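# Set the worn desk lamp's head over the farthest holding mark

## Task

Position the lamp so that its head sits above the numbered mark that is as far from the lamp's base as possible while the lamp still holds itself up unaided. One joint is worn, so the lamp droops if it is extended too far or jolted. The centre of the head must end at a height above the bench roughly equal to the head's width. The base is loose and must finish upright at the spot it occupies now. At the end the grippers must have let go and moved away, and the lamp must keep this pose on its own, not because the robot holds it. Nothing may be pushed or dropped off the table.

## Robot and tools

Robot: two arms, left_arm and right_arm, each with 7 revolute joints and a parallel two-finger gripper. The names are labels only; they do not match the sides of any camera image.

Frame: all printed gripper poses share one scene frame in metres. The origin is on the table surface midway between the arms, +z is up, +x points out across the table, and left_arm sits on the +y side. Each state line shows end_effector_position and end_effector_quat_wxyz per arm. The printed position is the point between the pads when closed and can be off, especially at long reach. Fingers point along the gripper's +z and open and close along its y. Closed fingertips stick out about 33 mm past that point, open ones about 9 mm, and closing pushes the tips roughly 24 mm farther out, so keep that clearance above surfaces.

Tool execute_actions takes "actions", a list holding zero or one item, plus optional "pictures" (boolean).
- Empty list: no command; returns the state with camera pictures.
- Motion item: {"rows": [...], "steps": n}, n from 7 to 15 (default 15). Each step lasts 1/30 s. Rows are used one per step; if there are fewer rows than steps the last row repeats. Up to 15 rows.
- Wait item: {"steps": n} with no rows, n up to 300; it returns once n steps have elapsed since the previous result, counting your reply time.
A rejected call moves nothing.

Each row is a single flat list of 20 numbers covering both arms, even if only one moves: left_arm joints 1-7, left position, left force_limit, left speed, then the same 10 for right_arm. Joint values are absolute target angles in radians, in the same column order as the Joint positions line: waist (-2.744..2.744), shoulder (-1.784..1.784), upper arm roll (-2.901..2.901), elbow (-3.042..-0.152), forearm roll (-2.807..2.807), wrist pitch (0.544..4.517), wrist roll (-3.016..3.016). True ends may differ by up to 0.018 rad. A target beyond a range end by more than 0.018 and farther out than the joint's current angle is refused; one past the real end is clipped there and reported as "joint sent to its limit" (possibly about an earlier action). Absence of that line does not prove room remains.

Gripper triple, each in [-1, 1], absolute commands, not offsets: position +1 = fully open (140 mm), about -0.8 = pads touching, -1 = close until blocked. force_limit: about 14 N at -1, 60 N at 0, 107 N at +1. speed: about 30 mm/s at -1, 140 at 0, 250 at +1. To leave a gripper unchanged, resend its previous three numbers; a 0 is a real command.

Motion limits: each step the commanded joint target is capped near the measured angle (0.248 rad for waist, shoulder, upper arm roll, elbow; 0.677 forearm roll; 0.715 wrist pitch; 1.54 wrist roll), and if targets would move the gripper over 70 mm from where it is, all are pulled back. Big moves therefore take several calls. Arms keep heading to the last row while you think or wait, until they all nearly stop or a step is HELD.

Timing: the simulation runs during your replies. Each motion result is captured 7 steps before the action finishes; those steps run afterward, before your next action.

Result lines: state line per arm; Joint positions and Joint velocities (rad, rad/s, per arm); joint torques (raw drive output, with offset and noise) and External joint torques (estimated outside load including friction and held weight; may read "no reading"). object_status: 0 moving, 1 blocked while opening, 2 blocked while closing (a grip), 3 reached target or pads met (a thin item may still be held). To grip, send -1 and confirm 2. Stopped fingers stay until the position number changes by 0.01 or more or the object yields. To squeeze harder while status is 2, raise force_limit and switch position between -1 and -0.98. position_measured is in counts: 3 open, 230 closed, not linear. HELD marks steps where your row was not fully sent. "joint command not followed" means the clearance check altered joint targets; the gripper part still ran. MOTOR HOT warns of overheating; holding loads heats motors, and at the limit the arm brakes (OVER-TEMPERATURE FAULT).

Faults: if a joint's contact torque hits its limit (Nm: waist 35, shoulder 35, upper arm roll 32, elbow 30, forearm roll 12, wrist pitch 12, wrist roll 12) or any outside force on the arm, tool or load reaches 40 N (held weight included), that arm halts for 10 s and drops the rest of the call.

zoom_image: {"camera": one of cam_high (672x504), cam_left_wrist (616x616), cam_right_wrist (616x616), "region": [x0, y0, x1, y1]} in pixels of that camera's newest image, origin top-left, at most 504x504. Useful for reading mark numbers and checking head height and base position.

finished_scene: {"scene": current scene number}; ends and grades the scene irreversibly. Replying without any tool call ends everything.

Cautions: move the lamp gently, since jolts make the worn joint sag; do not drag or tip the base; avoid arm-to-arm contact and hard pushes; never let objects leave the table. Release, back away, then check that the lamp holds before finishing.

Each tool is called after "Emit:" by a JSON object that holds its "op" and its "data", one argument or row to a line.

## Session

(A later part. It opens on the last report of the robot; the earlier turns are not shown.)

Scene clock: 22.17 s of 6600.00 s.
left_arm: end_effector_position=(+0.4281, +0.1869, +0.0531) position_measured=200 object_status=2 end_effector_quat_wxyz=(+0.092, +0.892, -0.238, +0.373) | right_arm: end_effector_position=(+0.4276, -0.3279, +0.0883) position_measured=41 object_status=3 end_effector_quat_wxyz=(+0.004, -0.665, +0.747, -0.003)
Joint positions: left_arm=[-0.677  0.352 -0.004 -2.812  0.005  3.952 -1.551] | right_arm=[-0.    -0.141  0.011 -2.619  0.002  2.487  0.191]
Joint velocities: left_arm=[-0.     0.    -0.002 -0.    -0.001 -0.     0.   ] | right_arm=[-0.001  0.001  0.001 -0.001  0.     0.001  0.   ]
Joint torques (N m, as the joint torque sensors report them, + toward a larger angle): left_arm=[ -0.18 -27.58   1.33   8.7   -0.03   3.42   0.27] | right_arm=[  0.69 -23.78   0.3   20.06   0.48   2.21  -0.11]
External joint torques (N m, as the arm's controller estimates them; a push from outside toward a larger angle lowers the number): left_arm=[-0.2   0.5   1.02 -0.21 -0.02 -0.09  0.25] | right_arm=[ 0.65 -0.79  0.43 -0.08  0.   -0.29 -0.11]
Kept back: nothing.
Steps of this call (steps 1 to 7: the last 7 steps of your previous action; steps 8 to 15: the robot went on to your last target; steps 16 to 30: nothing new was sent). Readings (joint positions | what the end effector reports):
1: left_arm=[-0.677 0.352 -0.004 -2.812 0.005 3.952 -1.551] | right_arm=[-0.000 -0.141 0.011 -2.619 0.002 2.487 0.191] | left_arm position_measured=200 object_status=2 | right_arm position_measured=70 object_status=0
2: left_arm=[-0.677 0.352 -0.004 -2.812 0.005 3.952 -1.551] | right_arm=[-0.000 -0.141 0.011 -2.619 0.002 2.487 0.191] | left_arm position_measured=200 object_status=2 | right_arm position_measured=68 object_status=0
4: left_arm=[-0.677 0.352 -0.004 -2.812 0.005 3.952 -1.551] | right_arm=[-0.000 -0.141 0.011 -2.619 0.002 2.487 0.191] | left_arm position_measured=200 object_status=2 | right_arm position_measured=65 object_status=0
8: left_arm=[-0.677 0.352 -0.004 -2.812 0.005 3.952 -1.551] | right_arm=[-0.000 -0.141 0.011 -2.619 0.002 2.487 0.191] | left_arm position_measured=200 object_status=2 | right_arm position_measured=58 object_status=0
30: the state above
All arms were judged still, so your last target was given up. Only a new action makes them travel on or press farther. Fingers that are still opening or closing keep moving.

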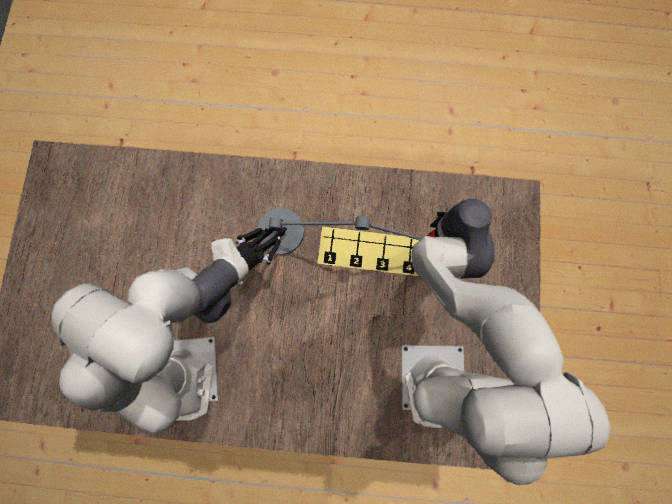

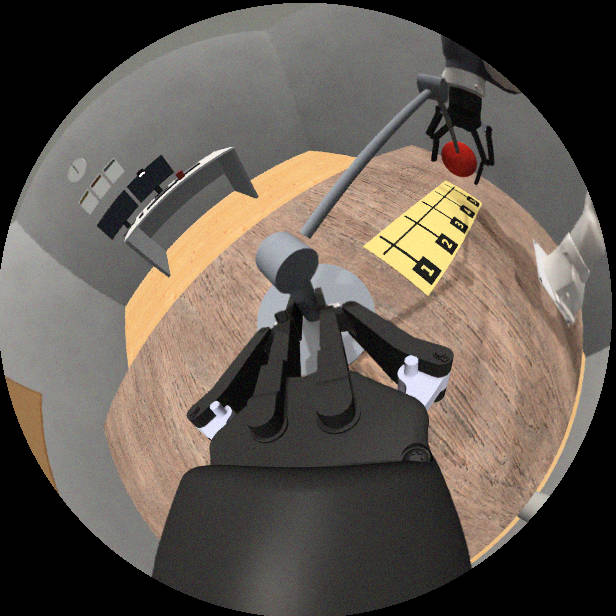

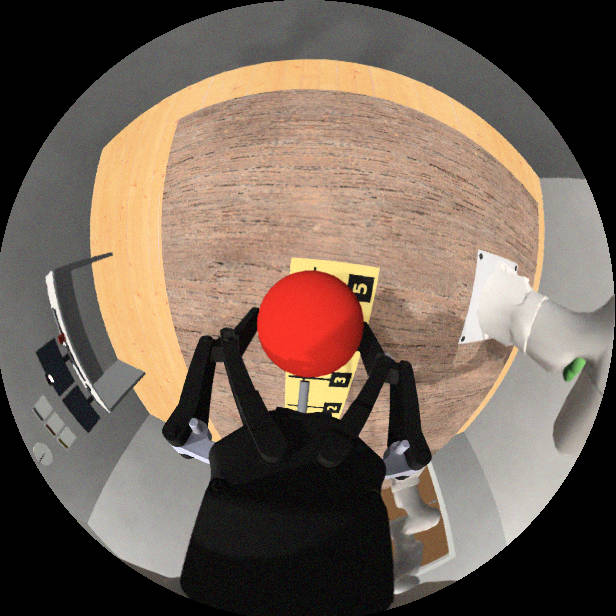

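Emit:
{"op": "execute_actions", "data": {
  "actions": [
    {"rows":[[-0.677,0.353,-0.004,-2.812,0.005,3.951,-1.55,-1,0.3,-0.2,0.001,-0.141,0.011,-2.619,0.002,2.485,0.191,-1,0,-0.5]]}
  ]
}}

Emit:
{"op": "execute_actions", "data": {
  "actions": [
    {"rows":[[-0.673,0.353,0,-2.815,0,3.95,-1.55,-1,0.3,-0.2,-0.006,-0.139,0.005,-2.62,0,2.487,0.18,-1,0,-0.5],[-0.67,0.353,0,-2.816,0,3.95,-1.55,-1,0.3,-0.2,-0.014,-0.137,0,-2.621,0,2.489,0.17,-1,0,-0.5],[-0.67,0.353,0,-2.816,0,3.95,-1.55,-1,0.3,-0.2,-0.022,-0.135,0,-2.622,0,2.491,0.165,-1,0,-0.5],[-0.67,0.353,0,-2.816,0,3.95,-1.55,-1,0.3,-0.2,-0.032,-0.132,0,-2.623,0,2.493,0.165,-1,0,-0.5]]}
  ]
}}

Emit:
{"op": "execute_actions", "data": {
  "actions": [
    {"rows":[[-0.677,0.353,-0.004,-2.812,0.005,3.951,-1.55,-1,0.3,-0.2,-0.017,-0.132,0.011,-2.622,0.002,2.494,0.173,-1,0,-0.5]],"steps":12}
  ]
}}

Emit:
{"op": "execute_actions", "data": {
  "actions": [
    {"rows":[[-0.677,0.353,-0.004,-2.812,0.005,3.951,-1.55,-0.1,0.3,-0.8,-0.017,-0.132,0.011,-2.622,0.002,2.494,0.173,-1,0,-0.5]]}
  ]
}}

Emit:
{"op": "execute_actions", "data": {
  "actions": [
    {"rows":[[-0.677,0.353,-0.004,-2.812,0.005,3.951,-1.55,-0.1,0.3,-0.8,-0.017,-0.132,0.011,-2.622,0.002,2.494,0.173,1,0,-1]]}
  ]
}}

Emit:
{"op": "execute_actions", "data": {
  "actions": [
    {"steps":35}
  ],
  "pictures": true
}}

Scene clock: 23.13 s of 6600.00 s.
left_arm: end_effector_position=(+0.4281, +0.1869, +0.0531) position_measured=200 object_status=2 end_effector_quat_wxyz=(+0.092, +0.892, -0.238, +0.372) | right_arm: end_effector_position=(+0.4275, -0.3279, +0.0883) position_measured=72 object_status=0 end_effector_quat_wxyz=(+0.004, -0.665, +0.747, -0.003)
Joint positions: left_arm=[-0.677  0.352 -0.004 -2.812  0.005  3.952 -1.551] | right_arm=[-0.    -0.141  0.011 -2.619  0.002  2.486  0.191]
Joint velocities: left_arm=[-0.001  0.001 -0.001  0.    -0.    -0.    -0.001] | right_arm=[ 0.    -0.    -0.001  0.002 -0.001  0.     0.001]
Joint torques (N m, as the joint torque sensors report them, + toward a larger angle): left_arm=[ -0.18 -26.39   1.18   8.84   0.01   3.34   0.26] | right_arm=[  1.02 -24.15   0.21  20.22   0.48   2.24  -0.12]
External joint torques (N m, as the arm's controller estimates them; a push from outside toward a larger angle lowers the number): left_arm=[-0.18  1.72  0.88 -0.13  0.03 -0.18  0.25] | right_arm=[ 0.99 -0.98  0.35 -0.09 -0.01 -0.26 -0.12]
Steps of this call (steps 1 to 21: nothing new was sent; steps 22 to 29: the first 8 steps of this action). Readings (joint positions | what the end effector reports):
22: left_arm=[-0.677 0.352 -0.004 -2.812 0.005 3.952 -1.551] | right_arm=[-0.000 -0.141 0.011 -2.619 0.002 2.487 0.191] | left_arm position_measured=200 object_status=2 | right_arm position_measured=41 object_status=0
23: left_arm=[-0.677 0.352 -0.004 -2.812 0.005 3.952 -1.551] | right_arm=[-0.000 -0.141 0.011 -2.619 0.002 2.487 0.191] | left_arm position_measured=200 object_status=2 | right_arm position_measured=44 object_status=0
25: left_arm=[-0.677 0.352 -0.004 -2.812 0.005 3.952 -1.551] | right_arm=[-0.000 -0.141 0.011 -2.619 0.002 2.487 0.191] | left_arm position_measured=200 object_status=2 | right_arm position_measured=54 object_status=0
29: the state above

Scene clock: 23.63 s of 6600.00 s.
left_arm: end_effector_position=(+0.4284, +0.1866, +0.0537) position_measured=200 object_status=2 end_effector_quat_wxyz=(+0.092, +0.892, -0.238, +0.373) | right_arm: end_effector_position=(+0.4271, -0.3358, +0.0853) position_measured=82 object_status=2 end_effector_quat_wxyz=(+0.002, -0.664, +0.747, -0.002)
Joint positions: left_arm=[-0.677  0.352 -0.005 -2.812  0.005  3.953 -1.55 ] | right_arm=[-0.018 -0.135  0.01  -2.62   0.002  2.491  0.174]
Joint velocities: left_arm=[-0.    -0.002 -0.001  0.    -0.001  0.001  0.006] | right_arm=[-0.025  0.009 -0.001 -0.     0.001  0.018 -0.047]
Joint torques (N m, as the joint torque sensors report them, + toward a larger angle): left_arm=[  4.96 -27.03   3.98   6.94  -1.24   2.91   0.12] | right_arm=[ -7.24 -23.06  -6.17  18.56  -0.01   2.23   0.17]
External joint torques (N m, as the arm's controller estimates them; a push from outside toward a larger angle lowers the number): left_arm=[ 4.99  1.16  3.72 -2.02 -1.24 -0.61  0.09] | right_arm=[-7.63  0.48 -6.47 -1.74 -0.47 -0.34  0.23]
Steps of this call (steps 1 to 7: the last 7 steps of your previous action; steps 8 to 15: the first 8 steps of this action). Readings (joint positions | what the end effector reports):
8: left_arm=[-0.677 0.352 -0.004 -2.812 0.005 3.952 -1.551] | right_arm=[-0.000 -0.141 0.010 -2.619 0.002 2.487 0.190] | left_arm position_measured=200 object_status=2 | right_arm position_measured=82 object_status=2
9: left_arm=[-0.677 0.352 -0.004 -2.812 0.005 3.952 -1.551] | right_arm=[-0.001 -0.141 0.010 -2.619 0.002 2.487 0.189] | left_arm position_measured=200 object_status=2 | right_arm position_measured=82 object_status=2
11: left_arm=[-0.677 0.352 -0.005 -2.812 0.005 3.953 -1.551] | right_arm=[-0.008 -0.139 0.010 -2.619 0.002 2.489 0.185] | left_arm position_measured=200 object_status=2 | right_arm position_measured=82 object_status=2
15: the state above

Scene clock: 24.03 s of 6600.00 s.
left_arm: end_effector_position=(+0.4282, +0.1868, +0.0532) position_measured=200 object_status=2 end_effector_quat_wxyz=(+0.092, +0.892, -0.238, +0.373) | right_arm: end_effector_position=(+0.4281, -0.3356, +0.0855) position_measured=82 object_status=2 end_effector_quat_wxyz=(+0.004, -0.666, +0.746, -0.003)
Joint positions: left_arm=[-0.677  0.352 -0.005 -2.812  0.005  3.952 -1.549] | right_arm=[-0.018 -0.134  0.011 -2.62   0.002  2.495  0.171]
Joint velocities: left_arm=[-0.001  0.    -0.001 -0.     0.001  0.    -0.005] | right_arm=[-0.001  0.002 -0.001  0.001  0.001 -0.     0.001]
Joint torques (N m, as the joint torque sensors report them, + toward a larger angle): left_arm=[  0.19 -27.29   1.64   9.92  -0.08   3.37   0.14] | right_arm=[  0.68 -23.16  -0.01  19.15   0.46   2.33   0.  ]
External joint torques (N m, as the arm's controller estimates them; a push from outside toward a larger angle lowers the number): left_arm=[ 0.2   0.75  1.36  1.   -0.08 -0.14  0.13] | right_arm=[ 0.72 -0.03  0.19 -0.94 -0.02 -0.18  0.  ]
Steps of this call (steps 1 to 7: the last 7 steps of your previous action; steps 8 to 12: the first 5 steps of this action). Readings (joint positions | what the end effector reports):
8: left_arm=[-0.677 0.352 -0.005 -2.812 0.005 3.953 -1.549] | right_arm=[-0.019 -0.134 0.010 -2.620 0.002 2.494 0.170] | left_arm position_measured=200 object_status=2 | right_arm position_measured=82 object_status=2
9: left_arm=[-0.677 0.352 -0.005 -2.812 0.005 3.952 -1.549] | right_arm=[-0.018 -0.134 0.011 -2.620 0.002 2.494 0.170] | left_arm position_measured=200 object_status=2 | right_arm position_measured=82 object_status=2
11: left_arm=[-0.677 0.352 -0.005 -2.812 0.005 3.952 -1.549] | right_arm=[-0.018 -0.134 0.011 -2.620 0.002 2.495 0.171] | left_arm position_measured=200 object_status=2 | right_arm position_measured=82 object_status=2
12: the state above

Scene clock: 24.53 s of 6600.00 s.
left_arm: end_effector_position=(+0.4282, +0.1868, +0.0531) position_measured=180 object_status=0 end_effector_quat_wxyz=(+0.092, +0.892, -0.238, +0.373) | right_arm: end_effector_position=(+0.4281, -0.3355, +0.0854) position_measured=82 object_status=2 end_effector_quat_wxyz=(+0.004, -0.666, +0.746, -0.003)
Joint positions: left_arm=[-0.677  0.352 -0.005 -2.812  0.005  3.952 -1.55 ] | right_arm=[-0.018 -0.134  0.011 -2.62   0.002  2.495  0.171]
Joint velocities: left_arm=[ 0.001  0.    -0.001 -0.    -0.001  0.001 -0.   ] | right_arm=[-0.001  0.001 -0.    -0.    -0.001  0.    -0.002]
Joint torques (N m, as the joint torque sensors report them, + toward a larger angle): left_arm=[  0.09 -27.49   1.58   9.29   0.03   3.37   0.17] | right_arm=[  0.91 -23.25   0.41  19.14   0.48   2.34   0.02]
External joint torques (N m, as the arm's controller estimates them; a push from outside toward a larger angle lowers the number): left_arm=[ 0.05  0.62  1.25  0.37  0.05 -0.14  0.15] | right_arm=[ 0.88 -0.14  0.54 -0.93  0.   -0.17  0.02]
Steps of this call (steps 1 to 7: the last 7 steps of your previous action; steps 8 to 15: the first 8 steps of this action). Readings (joint positions | what the end effector reports):
8: left_arm=[-0.677 0.352 -0.005 -2.812 0.005 3.952 -1.550] | right_arm=[-0.018 -0.134 0.011 -2.620 0.002 2.495 0.171] | left_arm position_measured=200 object_status=0 | right_arm position_measured=82 object_status=2
9: left_arm=[-0.677 0.352 -0.005 -2.812 0.005 3.952 -1.550] | right_arm=[-0.018 -0.134 0.011 -2.620 0.002 2.495 0.171] | left_arm position_measured=200 object_status=0 | right_arm position_measured=82 object_status=2
11: left_arm=[-0.677 0.352 -0.005 -2.812 0.005 3.952 -1.550] | right_arm=[-0.018 -0.134 0.011 -2.620 0.002 2.495 0.171] | left_arm position_measured=192 object_status=0 | right_arm position_measured=82 object_status=2
15: the state above

Scene clock: 25.03 s of 6600.00 s.
left_arm: end_effector_position=(+0.4282, +0.1868, +0.0531) position_measured=141 object_status=0 end_effector_quat_wxyz=(+0.092, +0.892, -0.238, +0.373) | right_arm: end_effector_position=(+0.4280, -0.3354, +0.0851) position_measured=71 object_status=0 end_effector_quat_wxyz=(+0.003, -0.666, +0.746, -0.003)
Joint positions: left_arm=[-0.677  0.352 -0.005 -2.812  0.005  3.952 -1.55 ] | right_arm=[-0.018 -0.133  0.011 -2.62   0.002  2.495  0.171]
Joint velocities: left_arm=[-0.001  0.    -0.001  0.    -0.    -0.    -0.   ] | right_arm=[ 0.     0.004  0.    -0.001 -0.001  0.    -0.   ]
Joint torques (N m, as the joint torque sensors report them, + toward a larger angle): left_arm=[  0.46 -28.2    1.46   9.4   -0.1    3.26   0.15] | right_arm=[  0.75 -23.88   0.22  19.09   0.44   2.33   0.02]
External joint torques (N m, as the arm's controller estimates them; a push from outside toward a larger angle lowers the number): left_arm=[ 0.49 -0.12  1.19  0.51 -0.09 -0.24  0.13] | right_arm=[ 0.71 -0.75  0.34 -0.93 -0.04 -0.17  0.02]
Steps of this call (steps 1 to 7: the last 7 steps of your previous action; steps 8 to 15: the first 8 steps of this action). Readings (joint positions | what the end effector reports):
8: left_arm=[-0.677 0.352 -0.005 -2.812 0.005 3.952 -1.550] | right_arm=[-0.018 -0.134 0.011 -2.620 0.002 2.495 0.171] | left_arm position_measured=158 object_status=0 | right_arm position_measured=82 object_status=0
9: left_arm=[-0.677 0.352 -0.005 -2.812 0.005 3.952 -1.550] | right_arm=[-0.018 -0.134 0.011 -2.620 0.002 2.495 0.171] | left_arm position_measured=155 object_status=0 | right_arm position_measured=82 object_status=0
11: left_arm=[-0.677 0.352 -0.005 -2.812 0.005 3.952 -1.550] | right_arm=[-0.018 -0.134 0.011 -2.620 0.002 2.495 0.171] | left_arm position_measured=149 object_status=0 | right_arm position_measured=78 object_status=0
15: the state above

Scene clock: 26.20 s of 6600.00 s.
left_arm: end_effector_position=(+0.4282, +0.1868, +0.0531) position_measured=141 object_status=3 end_effector_quat_wxyz=(+0.092, +0.892, -0.238, +0.373) | right_arm: end_effector_position=(+0.4278, -0.3355, +0.0849) position_measured=14 object_status=0 end_effector_quat_wxyz=(+0.003, -0.666, +0.746, -0.002)
Joint positions: left_arm=[-0.677  0.352 -0.005 -2.812  0.005  3.952 -1.55 ] | right_arm=[-0.018 -0.133  0.011 -2.62   0.002  2.495  0.171]
Joint velocities: left_arm=[ 0.    -0.002  0.001 -0.001  0.    -0.    -0.001] | right_arm=[-0.001  0.     0.001  0.    -0.001  0.001  0.001]
Joint torques (N m, as the joint torque sensors report them, + toward a larger angle): left_arm=[ -0.18 -27.42   1.26   8.98  -0.04   3.33   0.21] | right_arm=[  0.38 -23.8    0.14  19.09   0.45   2.33   0.  ]
External joint torques (N m, as the arm's controller estimates them; a push from outside toward a larger angle lowers the number): left_arm=[-0.21  0.72  0.94  0.06 -0.02 -0.18  0.19] | right_arm=[ 0.42 -0.67  0.34 -0.9  -0.03 -0.17  0.  ]
Kept back: nothing.
Steps of this call (steps 1 to 7: the last 7 steps of your previous action; steps 8 to 15: the robot went on to your last target; steps 16 to 35: nothing new was sent). Readings (joint positions | what the end effector reports):
1: left_arm=[-0.677 0.352 -0.005 -2.812 0.005 3.952 -1.550] | right_arm=[-0.018 -0.133 0.011 -2.620 0.002 2.495 0.171] | left_arm position_measured=141 object_status=0 | right_arm position_measured=69 object_status=0
2: left_arm=[-0.677 0.352 -0.005 -2.812 0.005 3.952 -1.550] | right_arm=[-0.018 -0.133 0.011 -2.620 0.002 2.495 0.171] | left_arm position_measured=141 object_status=0 | right_arm position_measured=68 object_status=0
4: left_arm=[-0.677 0.352 -0.005 -2.812 0.005 3.952 -1.550] | right_arm=[-0.018 -0.133 0.011 -2.620 0.002 2.495 0.171] | left_arm position_measured=141 object_status=0 | right_arm position_measured=65 object_status=0
8: left_arm=[-0.677 0.352 -0.005 -2.812 0.005 3.952 -1.550] | right_arm=[-0.018 -0.133 0.011 -2.620 0.002 2.495 0.171] | left_arm position_measured=141 object_status=3 | right_arm position_measured=58 object_status=0
35: the state above
All arms were judged still, so your last target was given up. Only a new action makes them travel on or press farther. Fingers that are still opening or closing keep moving.

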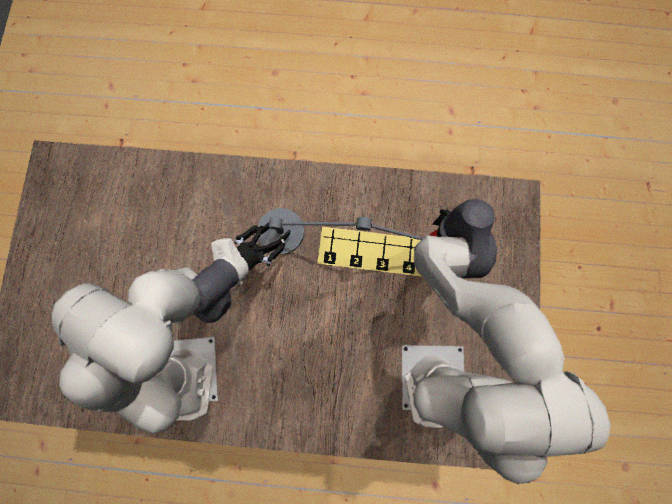

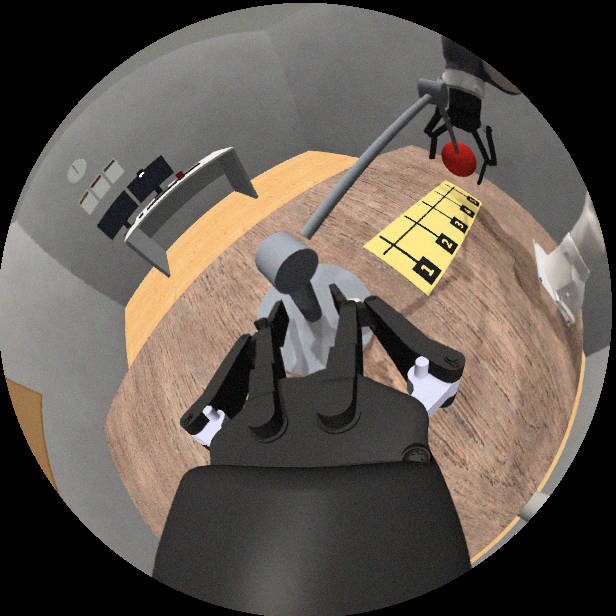

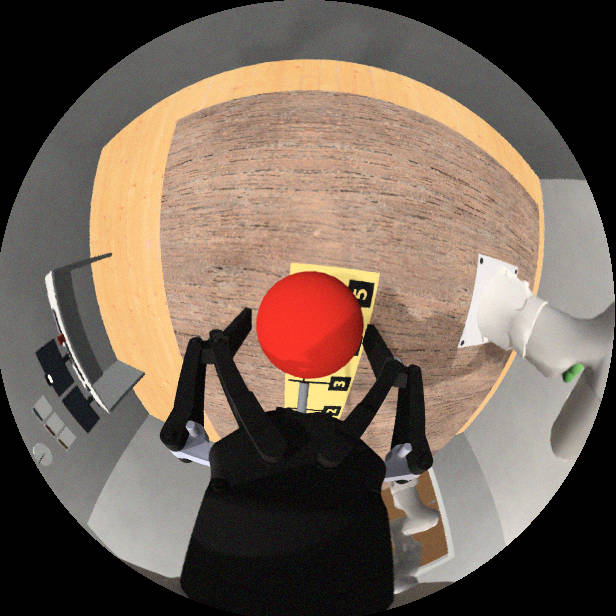

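Emit:
{"op": "execute_actions", "data": {
  "actions": []
}}

Scene clock: 26.70 s of 6600.00 s.
left_arm: end_effector_position=(+0.4282, +0.1868, +0.0531) position_measured=141 object_status=3 end_effector_quat_wxyz=(+0.092, +0.892, -0.238, +0.373) | right_arm: end_effector_position=(+0.4277, -0.3355, +0.0849) position_measured=3 object_status=3 end_effector_quat_wxyz=(+0.003, -0.666, +0.746, -0.002)
Joint positions: left_arm=[-0.677  0.352 -0.005 -2.812  0.005  3.952 -1.55 ] | right_arm=[-0.018 -0.133  0.011 -2.62   0.002  2.495  0.171]
Joint velocities: left_arm=[-0.001 -0.001 -0.    -0.     0.    -0.    -0.001] | right_arm=[-0.     0.     0.     0.001  0.002 -0.002 -0.001]
Joint torques (N m, as the joint torque sensors report them, + toward a larger angle): left_arm=[  0.6  -27.24   1.17   9.45  -0.09   3.39   0.13] | right_arm=[  0.92 -23.51   0.1   19.36   0.47   2.37   0.  ]
External joint torques (N m, as the arm's controller estimates them; a push from outside toward a larger angle lowers the number): left_arm=[ 0.63  0.92  0.9   0.47 -0.09 -0.12  0.11] | right_arm=[ 0.94 -0.39  0.28 -0.68 -0.01 -0.13  0.01]
Kept back: nothing.
Steps of this call (steps 1 to 15: nothing new was sent). Readings (joint positions | what the end effector reports):
1: left_arm=[-0.677 0.352 -0.005 -2.812 0.005 3.952 -1.550] | right_arm=[-0.018 -0.133 0.011 -2.620 0.002 2.495 0.171] | left_arm position_measured=141 object_status=3 | right_arm position_measured=13 object_status=0
2: left_arm=[-0.677 0.352 -0.005 -2.812 0.005 3.952 -1.550] | right_arm=[-0.018 -0.133 0.011 -2.620 0.002 2.495 0.171] | left_arm position_measured=141 object_status=3 | right_arm position_measured=11 object_status=0
4: left_arm=[-0.677 0.352 -0.005 -2.812 0.005 3.952 -1.550] | right_arm=[-0.018 -0.133 0.011 -2.620 0.002 2.495 0.171] | left_arm position_measured=141 object_status=3 | right_arm position_measured=8 object_status=0
8: left_arm=[-0.677 0.352 -0.005 -2.812 0.005 3.952 -1.550] | right_arm=[-0.018 -0.133 0.011 -2.620 0.002 2.495 0.171] | left_arm position_measured=141 object_status=3 | right_arm position_measured=3 object_status=0
15: the state above

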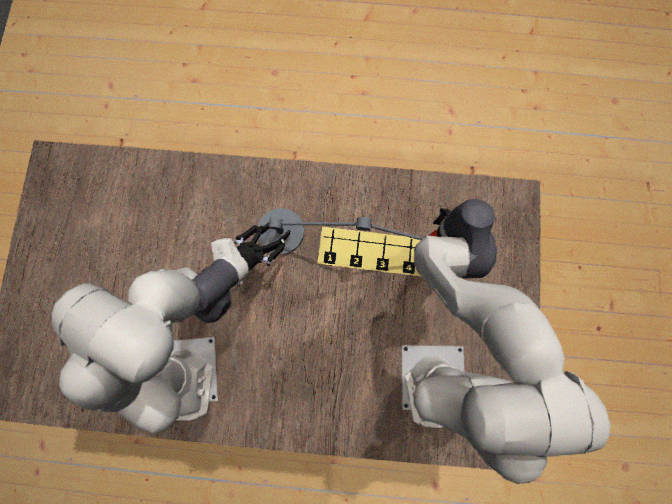

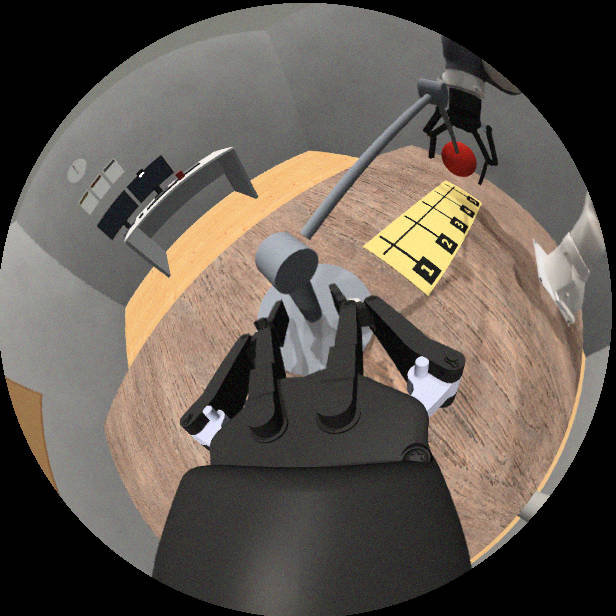

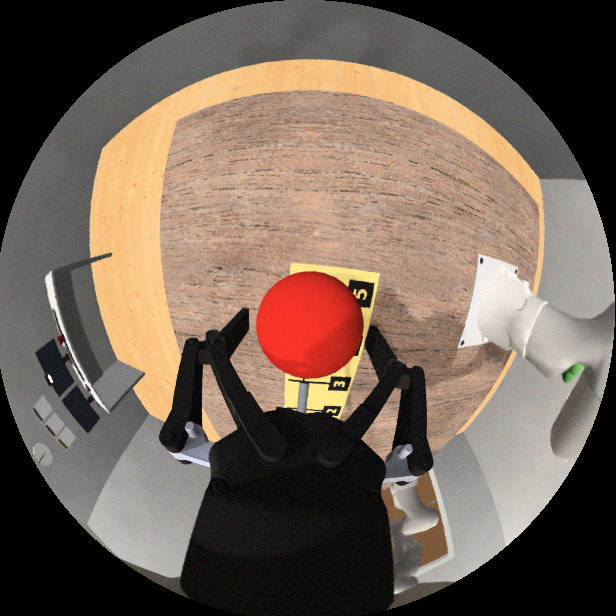

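Emit:
{"op": "execute_actions", "data": {
  "actions": [
    {"rows":[[-0.677,0.29,0,-2.94,0,4.03,-1.56,-0.1,0.3,-0.8,-0.15,-0.132,0.011,-2.622,0.002,2.494,0.173,1,0,-1]],"steps":15}
  ]
}}

Emit:
{"op": "execute_actions", "data": {
  "actions": [
    {"rows":[[-0.677,0.29,0,-2.94,0,4.03,-1.56,-0.1,0.3,-0.8,-0.7,-0.132,0.011,-2.622,0.002,2.494,0.173,1,0,-1]],"steps":10}
  ]
}}

Emit:
{"op": "execute_actions", "data": {
  "actions": [
    {"rows":[[-0.677,-0.3,0,-2.92,0,3.0,-1.567,-0.1,0.3,-0.8,-0.7,-0.132,0.011,-2.622,0.002,2.494,0.173,1,0,-1]],"steps":15}
  ]
}}

Emit:
{"op": "execute_actions", "data": {
  "actions": [
    {"steps":45}
  ],
  "pictures": true
}}

Scene clock: 27.33 s of 6600.00 s.
left_arm: end_effector_position=(+0.3915, +0.2086, +0.0572) position_measured=141 object_status=3 end_effector_quat_wxyz=(+0.091, +0.894, -0.235, +0.369) | right_arm: end_effector_position=(+0.4273, -0.3921, +0.0848) position_measured=3 object_status=3 end_effector_quat_wxyz=(+0.003, -0.615, +0.788, -0.002)
Joint positions: left_arm=[-0.677  0.295 -0.002 -2.936  0.003  4.011 -1.554] | right_arm=[-0.146 -0.133  0.007 -2.62   0.002  2.495  0.171]
Joint velocities: left_arm=[-0.    -0.032 -0.    -0.048 -0.001  0.097 -0.01 ] | right_arm=[-0.038 -0.001  0.011  0.001 -0.001  0.001  0.   ]
Joint torques (N m, as the joint torque sensors report them, + toward a larger angle): left_arm=[  1.04 -25.7    2.54   7.55  -0.8    3.94  -0.08] | right_arm=[  0.15 -23.57   2.26  19.32   0.57   2.34   0.01]
External joint torques (N m, as the arm's controller estimates them; a push from outside toward a larger angle lowers the number): left_arm=[ 1.08 -0.91  2.31 -0.42 -0.75  0.46 -0.1 ] | right_arm=[-0.85 -0.24  1.41 -0.78  0.15 -0.18  0.01]
Steps of this call (steps 1 to 11: nothing new was sent; steps 12 to 19: the first 8 steps of this action). Readings (joint positions | what the end effector reports):
12: left_arm=[-0.677 0.338 -0.004 -2.837 0.005 3.963 -1.550] | right_arm=[-0.044 -0.133 0.022 -2.620 0.002 2.495 0.171] | left_arm position_measured=141 object_status=3 | right_arm position_measured=3 object_status=3
13: left_arm=[-0.677 0.320 -0.004 -2.872 0.004 3.975 -1.551] | right_arm=[-0.075 -0.133 0.021 -2.620 0.002 2.495 0.171] | left_arm position_measured=141 object_status=3 | right_arm position_measured=3 object_status=3
15: left_arm=[-0.677 0.304 -0.003 -2.914 0.004 3.992 -1.552] | right_arm=[-0.121 -0.133 0.011 -2.620 0.002 2.495 0.171] | left_arm position_measured=141 object_status=3 | right_arm position_measured=3 object_status=3
19: the state above

Scene clock: 27.67 s of 6600.00 s.
left_arm: end_effector_position=(+0.3927, +0.2080, +0.0615) position_measured=141 object_status=3 end_effector_quat_wxyz=(+0.093, +0.892, -0.234, +0.375) | right_arm: end_effector_position=(+0.4211, -0.4398, +0.0848) position_measured=3 object_status=3 end_effector_quat_wxyz=(+0.002, -0.571, +0.821, -0.004)
Joint positions: left_arm=[-0.677  0.292 -0.002 -2.938  0.003  4.025 -1.556] | right_arm=[-0.274 -0.133  0.025 -2.62   0.001  2.495  0.171]
Joint velocities: left_arm=[ 0.001 -0.     0.    -0.     0.001  0.014 -0.004] | right_arm=[-1.375  0.001 -0.143 -0.002 -0.    -0.    -0.001]
Joint torques (N m, as the joint torque sensors report them, + toward a larger angle): left_arm=[  0.01 -26.19   1.92   7.14  -0.86   3.91   0.07] | right_arm=[  1.92 -24.14   2.08  19.66   0.62   2.4   -0.05]
External joint torques (N m, as the arm's controller estimates them; a push from outside toward a larger angle lowers the number): left_arm=[-0.02 -1.31  1.62 -0.34 -0.78  0.4   0.05] | right_arm=[-2.   -0.73 -0.67  0.95  0.04  0.13 -0.07]
Steps of this call (steps 1 to 7: the last 7 steps of your previous action; steps 8 to 10: the first 3 steps of this action). Readings (joint positions | what the end effector reports):
8: left_arm=[-0.677 0.292 -0.002 -2.938 0.003 4.024 -1.555] | right_arm=[-0.181 -0.133 0.024 -2.620 0.001 2.495 0.171] | left_arm position_measured=141 object_status=3 | right_arm position_measured=3 object_status=3
9: left_arm=[-0.677 0.292 -0.002 -2.938 0.003 4.024 -1.556] | right_arm=[-0.226 -0.133 0.026 -2.620 0.001 2.495 0.171] | left_arm position_measured=141 object_status=3 | right_arm position_measured=3 object_status=3
10: the state above

Scene clock: 28.17 s of 6600.00 s.
left_arm: end_effector_position=(+0.3857, +0.2127, +0.1228) position_measured=141 object_status=3 end_effector_quat_wxyz=(+0.068, +0.927, -0.241, +0.278) | right_arm: end_effector_position=(+0.3475, -0.6117, +0.0847) position_measured=3 object_status=3 end_effector_quat_wxyz=(+0.002, -0.378, +0.926, -0.003)
Joint positions: left_arm=[-0.677 -0.195 -0.002 -2.921  0.003  3.306 -1.56 ] | right_arm=[-0.697 -0.133  0.007 -2.62   0.001  2.495  0.171]
Joint velocities: left_arm=[ 0.002 -1.644  0.005  0.188 -0.004 -1.743 -0.012] | right_arm=[-0.004  0.001  0.029  0.001  0.001  0.001 -0.001]
Joint torques (N m, as the joint torque sensors report them, + toward a larger angle): left_arm=[ 0.32  0.13  1.34  8.53 -0.26  0.63 -0.04] | right_arm=[ -1.59 -23.69   0.9   19.29   0.66   2.36   0.04]
External joint torques (N m, as the arm's controller estimates them; a push from outside toward a larger angle lowers the number): left_arm=[ 0.53 -1.57  1.82  0.57 -0.75 -0.8  -0.05] | right_arm=[-1.53 -0.55  1.11 -0.74  0.17 -0.14  0.04]
Steps of this call (steps 1 to 7: the last 7 steps of your previous action; steps 8 to 15: the first 8 steps of this action). Readings (joint positions | what the end effector reports):
8: left_arm=[-0.677 0.257 -0.002 -2.941 0.003 3.938 -1.557] | right_arm=[-0.652 -0.133 0.005 -2.620 0.001 2.495 0.171] | left_arm position_measured=141 object_status=3 | right_arm position_measured=3 object_status=3
9: left_arm=[-0.677 0.197 -0.002 -2.939 0.003 3.833 -1.557] | right_arm=[-0.672 -0.133 0.002 -2.620 0.001 2.495 0.171] | left_arm position_measured=141 object_status=3 | right_arm position_measured=3 object_status=3
11: left_arm=[-0.677 0.078 -0.002 -2.930 0.003 3.645 -1.558] | right_arm=[-0.691 -0.133 0.002 -2.620 0.001 2.495 0.171] | left_arm position_measured=141 object_status=3 | right_arm position_measured=3 object_status=3
15: the state above

Scene clock: 29.67 s of 6600.00 s.
left_arm: end_effector_position=(+0.3423, +0.2366, +0.1043) position_measured=141 object_status=3 end_effector_quat_wxyz=(+0.045, +0.951, -0.245, +0.184) | right_arm: end_effector_position=(+0.3479, -0.6111, +0.0847) position_measured=3 object_status=3 end_effector_quat_wxyz=(+0.002, -0.379, +0.925, -0.003)
Joint positions: left_arm=[-0.677 -0.298 -0.002 -2.919  0.003  3.003 -1.564] | right_arm=[-0.698 -0.133  0.01  -2.62   0.001  2.495  0.171]
Joint velocities: left_arm=[-0.001 -0.001  0.    -0.    -0.001 -0.     0.   ] | right_arm=[-0.     0.001  0.    -0.     0.001  0.001  0.001]
Joint torques (N m, as the joint torque sensors report them, + toward a larger angle): left_arm=[ -0.05 -17.82   1.71  19.24  -0.23   2.79  -0.03] | right_arm=[ -1.04 -24.09   1.01  19.21   0.67   2.35   0.01]
External joint torques (N m, as the arm's controller estimates them; a push from outside toward a larger angle lowers the number): left_arm=[-0.05 -1.59  1.98  0.42 -0.66 -0.46 -0.04] | right_arm=[-1.02 -0.94  1.18 -0.82  0.19 -0.15  0.01]
Kept back: nothing.
Steps of this call (steps 1 to 7: the last 7 steps of your previous action; steps 8 to 45: the robot went on to your last target). Readings (joint positions | what the end effector reports):
1: left_arm=[-0.677 -0.239 -0.002 -2.915 0.003 3.254 -1.560] | right_arm=[-0.697 -0.133 0.008 -2.620 0.001 2.495 0.171] | left_arm position_measured=141 object_status=3 | right_arm position_measured=3 object_status=3
2: left_arm=[-0.677 -0.266 -0.002 -2.912 0.003 3.211 -1.561] | right_arm=[-0.697 -0.133 0.009 -2.620 0.001 2.495 0.171] | left_arm position_measured=141 object_status=3 | right_arm position_measured=3 object_status=3
4: left_arm=[-0.677 -0.290 -0.002 -2.912 0.003 3.145 -1.561] | right_arm=[-0.698 -0.133 0.009 -2.620 0.001 2.495 0.171] | left_arm position_measured=141 object_status=3 | right_arm position_measured=3 object_status=3
8: left_arm=[-0.677 -0.297 -0.002 -2.918 0.003 3.067 -1.562] | right_arm=[-0.698 -0.133 0.009 -2.620 0.001 2.495 0.171] | left_arm position_measured=141 object_status=3 | right_arm position_measured=3 object_status=3
45: the state above
All arms were judged still, so your last target was given up. Only a new action makes them travel on or press farther. Fingers that are still opening or closing keep moving.

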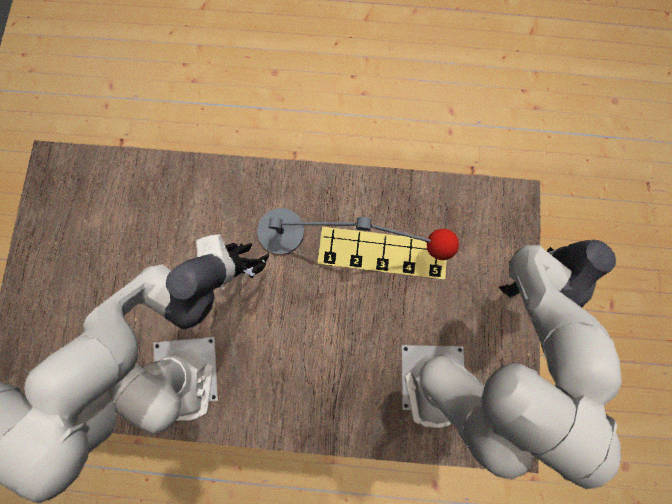

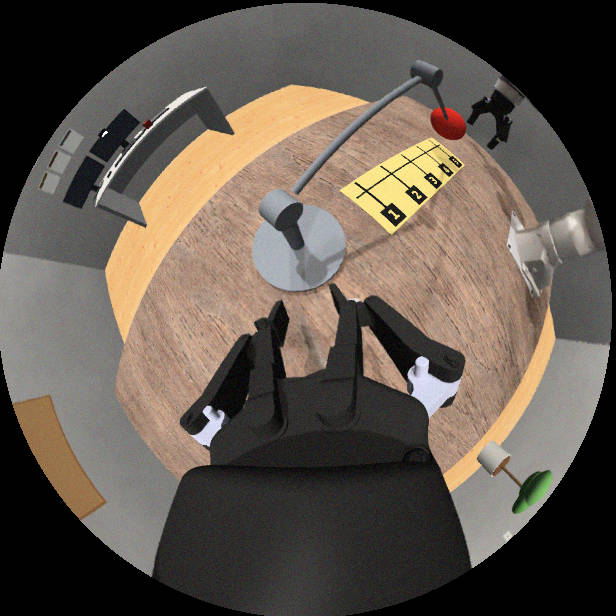

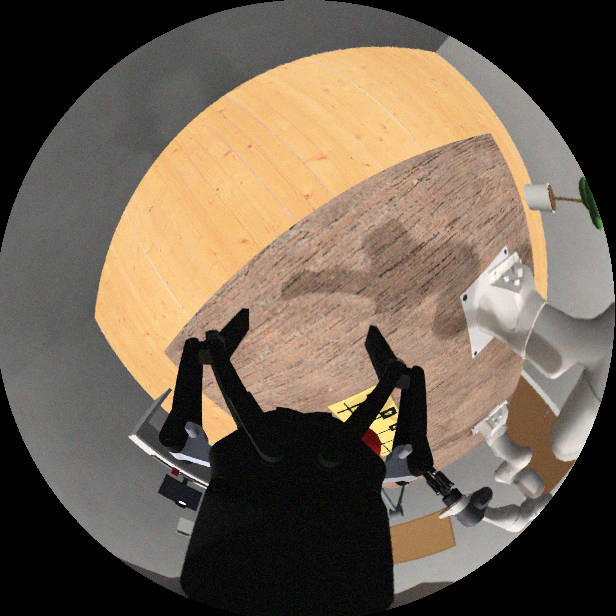

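Emit:
{"op": "execute_actions", "data": {
  "actions": [
    {"rows":[[-0.677,-0.7,0,-2.92,0,2.4,-1.567,-0.1,0.3,-0.8,-0.7,-0.132,0.011,-2.622,0.002,2.494,0.173,1,0,-1]],"steps":15}
  ]
}}

Emit:
{"op": "execute_actions", "data": {
  "actions": [
    {"steps":15}
  ]
}}

Emit:
{"op": "finished_scene", "data": {
  "scene": 2
}}

Scene clock: 30.10 s of 6600.00 s.
left_arm: end_effector_position=(+0.3030, +0.2585, +0.1845) position_measured=141 object_status=3 end_effector_quat_wxyz=(+0.037, +0.956, -0.246, +0.156) | right_arm: end_effector_position=(+0.3478, -0.6111, +0.0847) position_measured=3 object_status=3 end_effector_quat_wxyz=(+0.002, -0.379, +0.925, -0.003)
Joint positions: left_arm=[-0.677 -0.675 -0.002 -2.912  0.003  2.558 -1.564] | right_arm=[-0.698 -0.133  0.01  -2.62   0.001  2.495  0.171]
Joint velocities: left_arm=[-0.    -0.464  0.001  0.022 -0.    -0.886  0.001] | right_arm=[-0.     0.    -0.001 -0.    -0.    -0.    -0.001]
Joint torques (N m, as the joint torque sensors report them, + toward a larger angle): left_arm=[ 0.87  1.51  0.74 17.85 -0.01  1.4  -0.1 ] | right_arm=[ -1.06 -23.78   0.94  19.27   0.67   2.35   0.01]
External joint torques (N m, as the arm's controller estimates them; a push from outside toward a larger angle lowers the number): left_arm=[ 0.93 -0.52  1.41  0.91 -0.71 -0.59 -0.11] | right_arm=[-1.05 -0.63  1.1  -0.78  0.18 -0.15  0.01]
Steps of this call (steps 1 to 5: nothing new was sent; steps 6 to 13: the first 8 steps of this action). Readings (joint positions | what the end effector reports):
6: left_arm=[-0.677 -0.326 -0.002 -2.922 0.003 2.944 -1.564] | right_arm=[-0.698 -0.133 0.010 -2.620 0.001 2.495 0.171] | left_arm position_measured=141 object_status=3 | right_arm position_measured=3 object_status=3
7: left_arm=[-0.677 -0.376 -0.002 -2.926 0.003 2.874 -1.564] | right_arm=[-0.698 -0.133 0.010 -2.620 0.001 2.495 0.171] | left_arm position_measured=141 object_status=3 | right_arm position_measured=3 object_status=3
9: left_arm=[-0.677 -0.505 -0.002 -2.927 0.003 2.735 -1.564] | right_arm=[-0.698 -0.133 0.010 -2.620 0.001 2.495 0.171] | left_arm position_measured=141 object_status=3 | right_arm position_measured=3 object_status=3
13: the state above

Scene clock: 30.60 s of 6600.00 s.
left_arm: end_effector_position=(+0.2662, +0.2784, +0.1650) position_measured=141 object_status=3 end_effector_quat_wxyz=(+0.021, +0.964, -0.248, +0.092) | right_arm: end_effector_position=(+0.3478, -0.6111, +0.0847) position_measured=3 object_status=3 end_effector_quat_wxyz=(+0.002, -0.379, +0.925, -0.003)
Joint positions: left_arm=[-0.677 -0.698 -0.002 -2.919  0.003  2.411 -1.564] | right_arm=[-0.698 -0.133  0.01  -2.62   0.001  2.495  0.171]
Joint velocities: left_arm=[ 0.002 -0.    -0.002 -0.002 -0.    -0.047  0.   ] | right_arm=[-0.002  0.    -0.     0.001 -0.001  0.001 -0.001]
Joint torques (N m, as the joint torque sensors report them, + toward a larger angle): left_arm=[ 0.82 -8.87  0.97 23.6   0.11  2.55 -0.07] | right_arm=[ -1.1  -23.79   1.06  18.93   0.67   2.37   0.04]
External joint torques (N m, as the arm's controller estimates them; a push from outside toward a larger angle lowers the number): left_arm=[ 0.79 -1.75  1.57  0.29 -0.59 -0.39 -0.08] | right_arm=[-1.08 -0.57  1.24 -1.18  0.18 -0.15  0.04]
Kept back: nothing.
Steps of this call (steps 1 to 7: the last 7 steps of your previous action; steps 8 to 15: the robot went on to your last target). Readings (joint positions | what the end effector reports):
1: left_arm=[-0.677 -0.686 -0.002 -2.912 0.003 2.531 -1.564] | right_arm=[-0.698 -0.133 0.010 -2.620 0.001 2.495 0.171] | left_arm position_measured=141 object_status=3 | right_arm position_measured=3 object_status=3
2: left_arm=[-0.677 -0.692 -0.002 -2.913 0.003 2.508 -1.564] | right_arm=[-0.698 -0.133 0.010 -2.620 0.001 2.495 0.171] | left_arm position_measured=141 object_status=3 | right_arm position_measured=3 object_status=3
4: left_arm=[-0.677 -0.696 -0.002 -2.916 0.003 2.474 -1.564] | right_arm=[-0.698 -0.133 0.010 -2.620 0.001 2.495 0.171] | left_arm position_measured=141 object_status=3 | right_arm position_measured=3 object_status=3
8: left_arm=[-0.677 -0.697 -0.002 -2.919 0.003 2.434 -1.564] | right_arm=[-0.698 -0.133 0.010 -2.620 0.001 2.495 0.171] | left_arm position_measured=141 object_status=3 | right_arm position_measured=3 object_status=3
15: the state above

The scene is finished: the task was done.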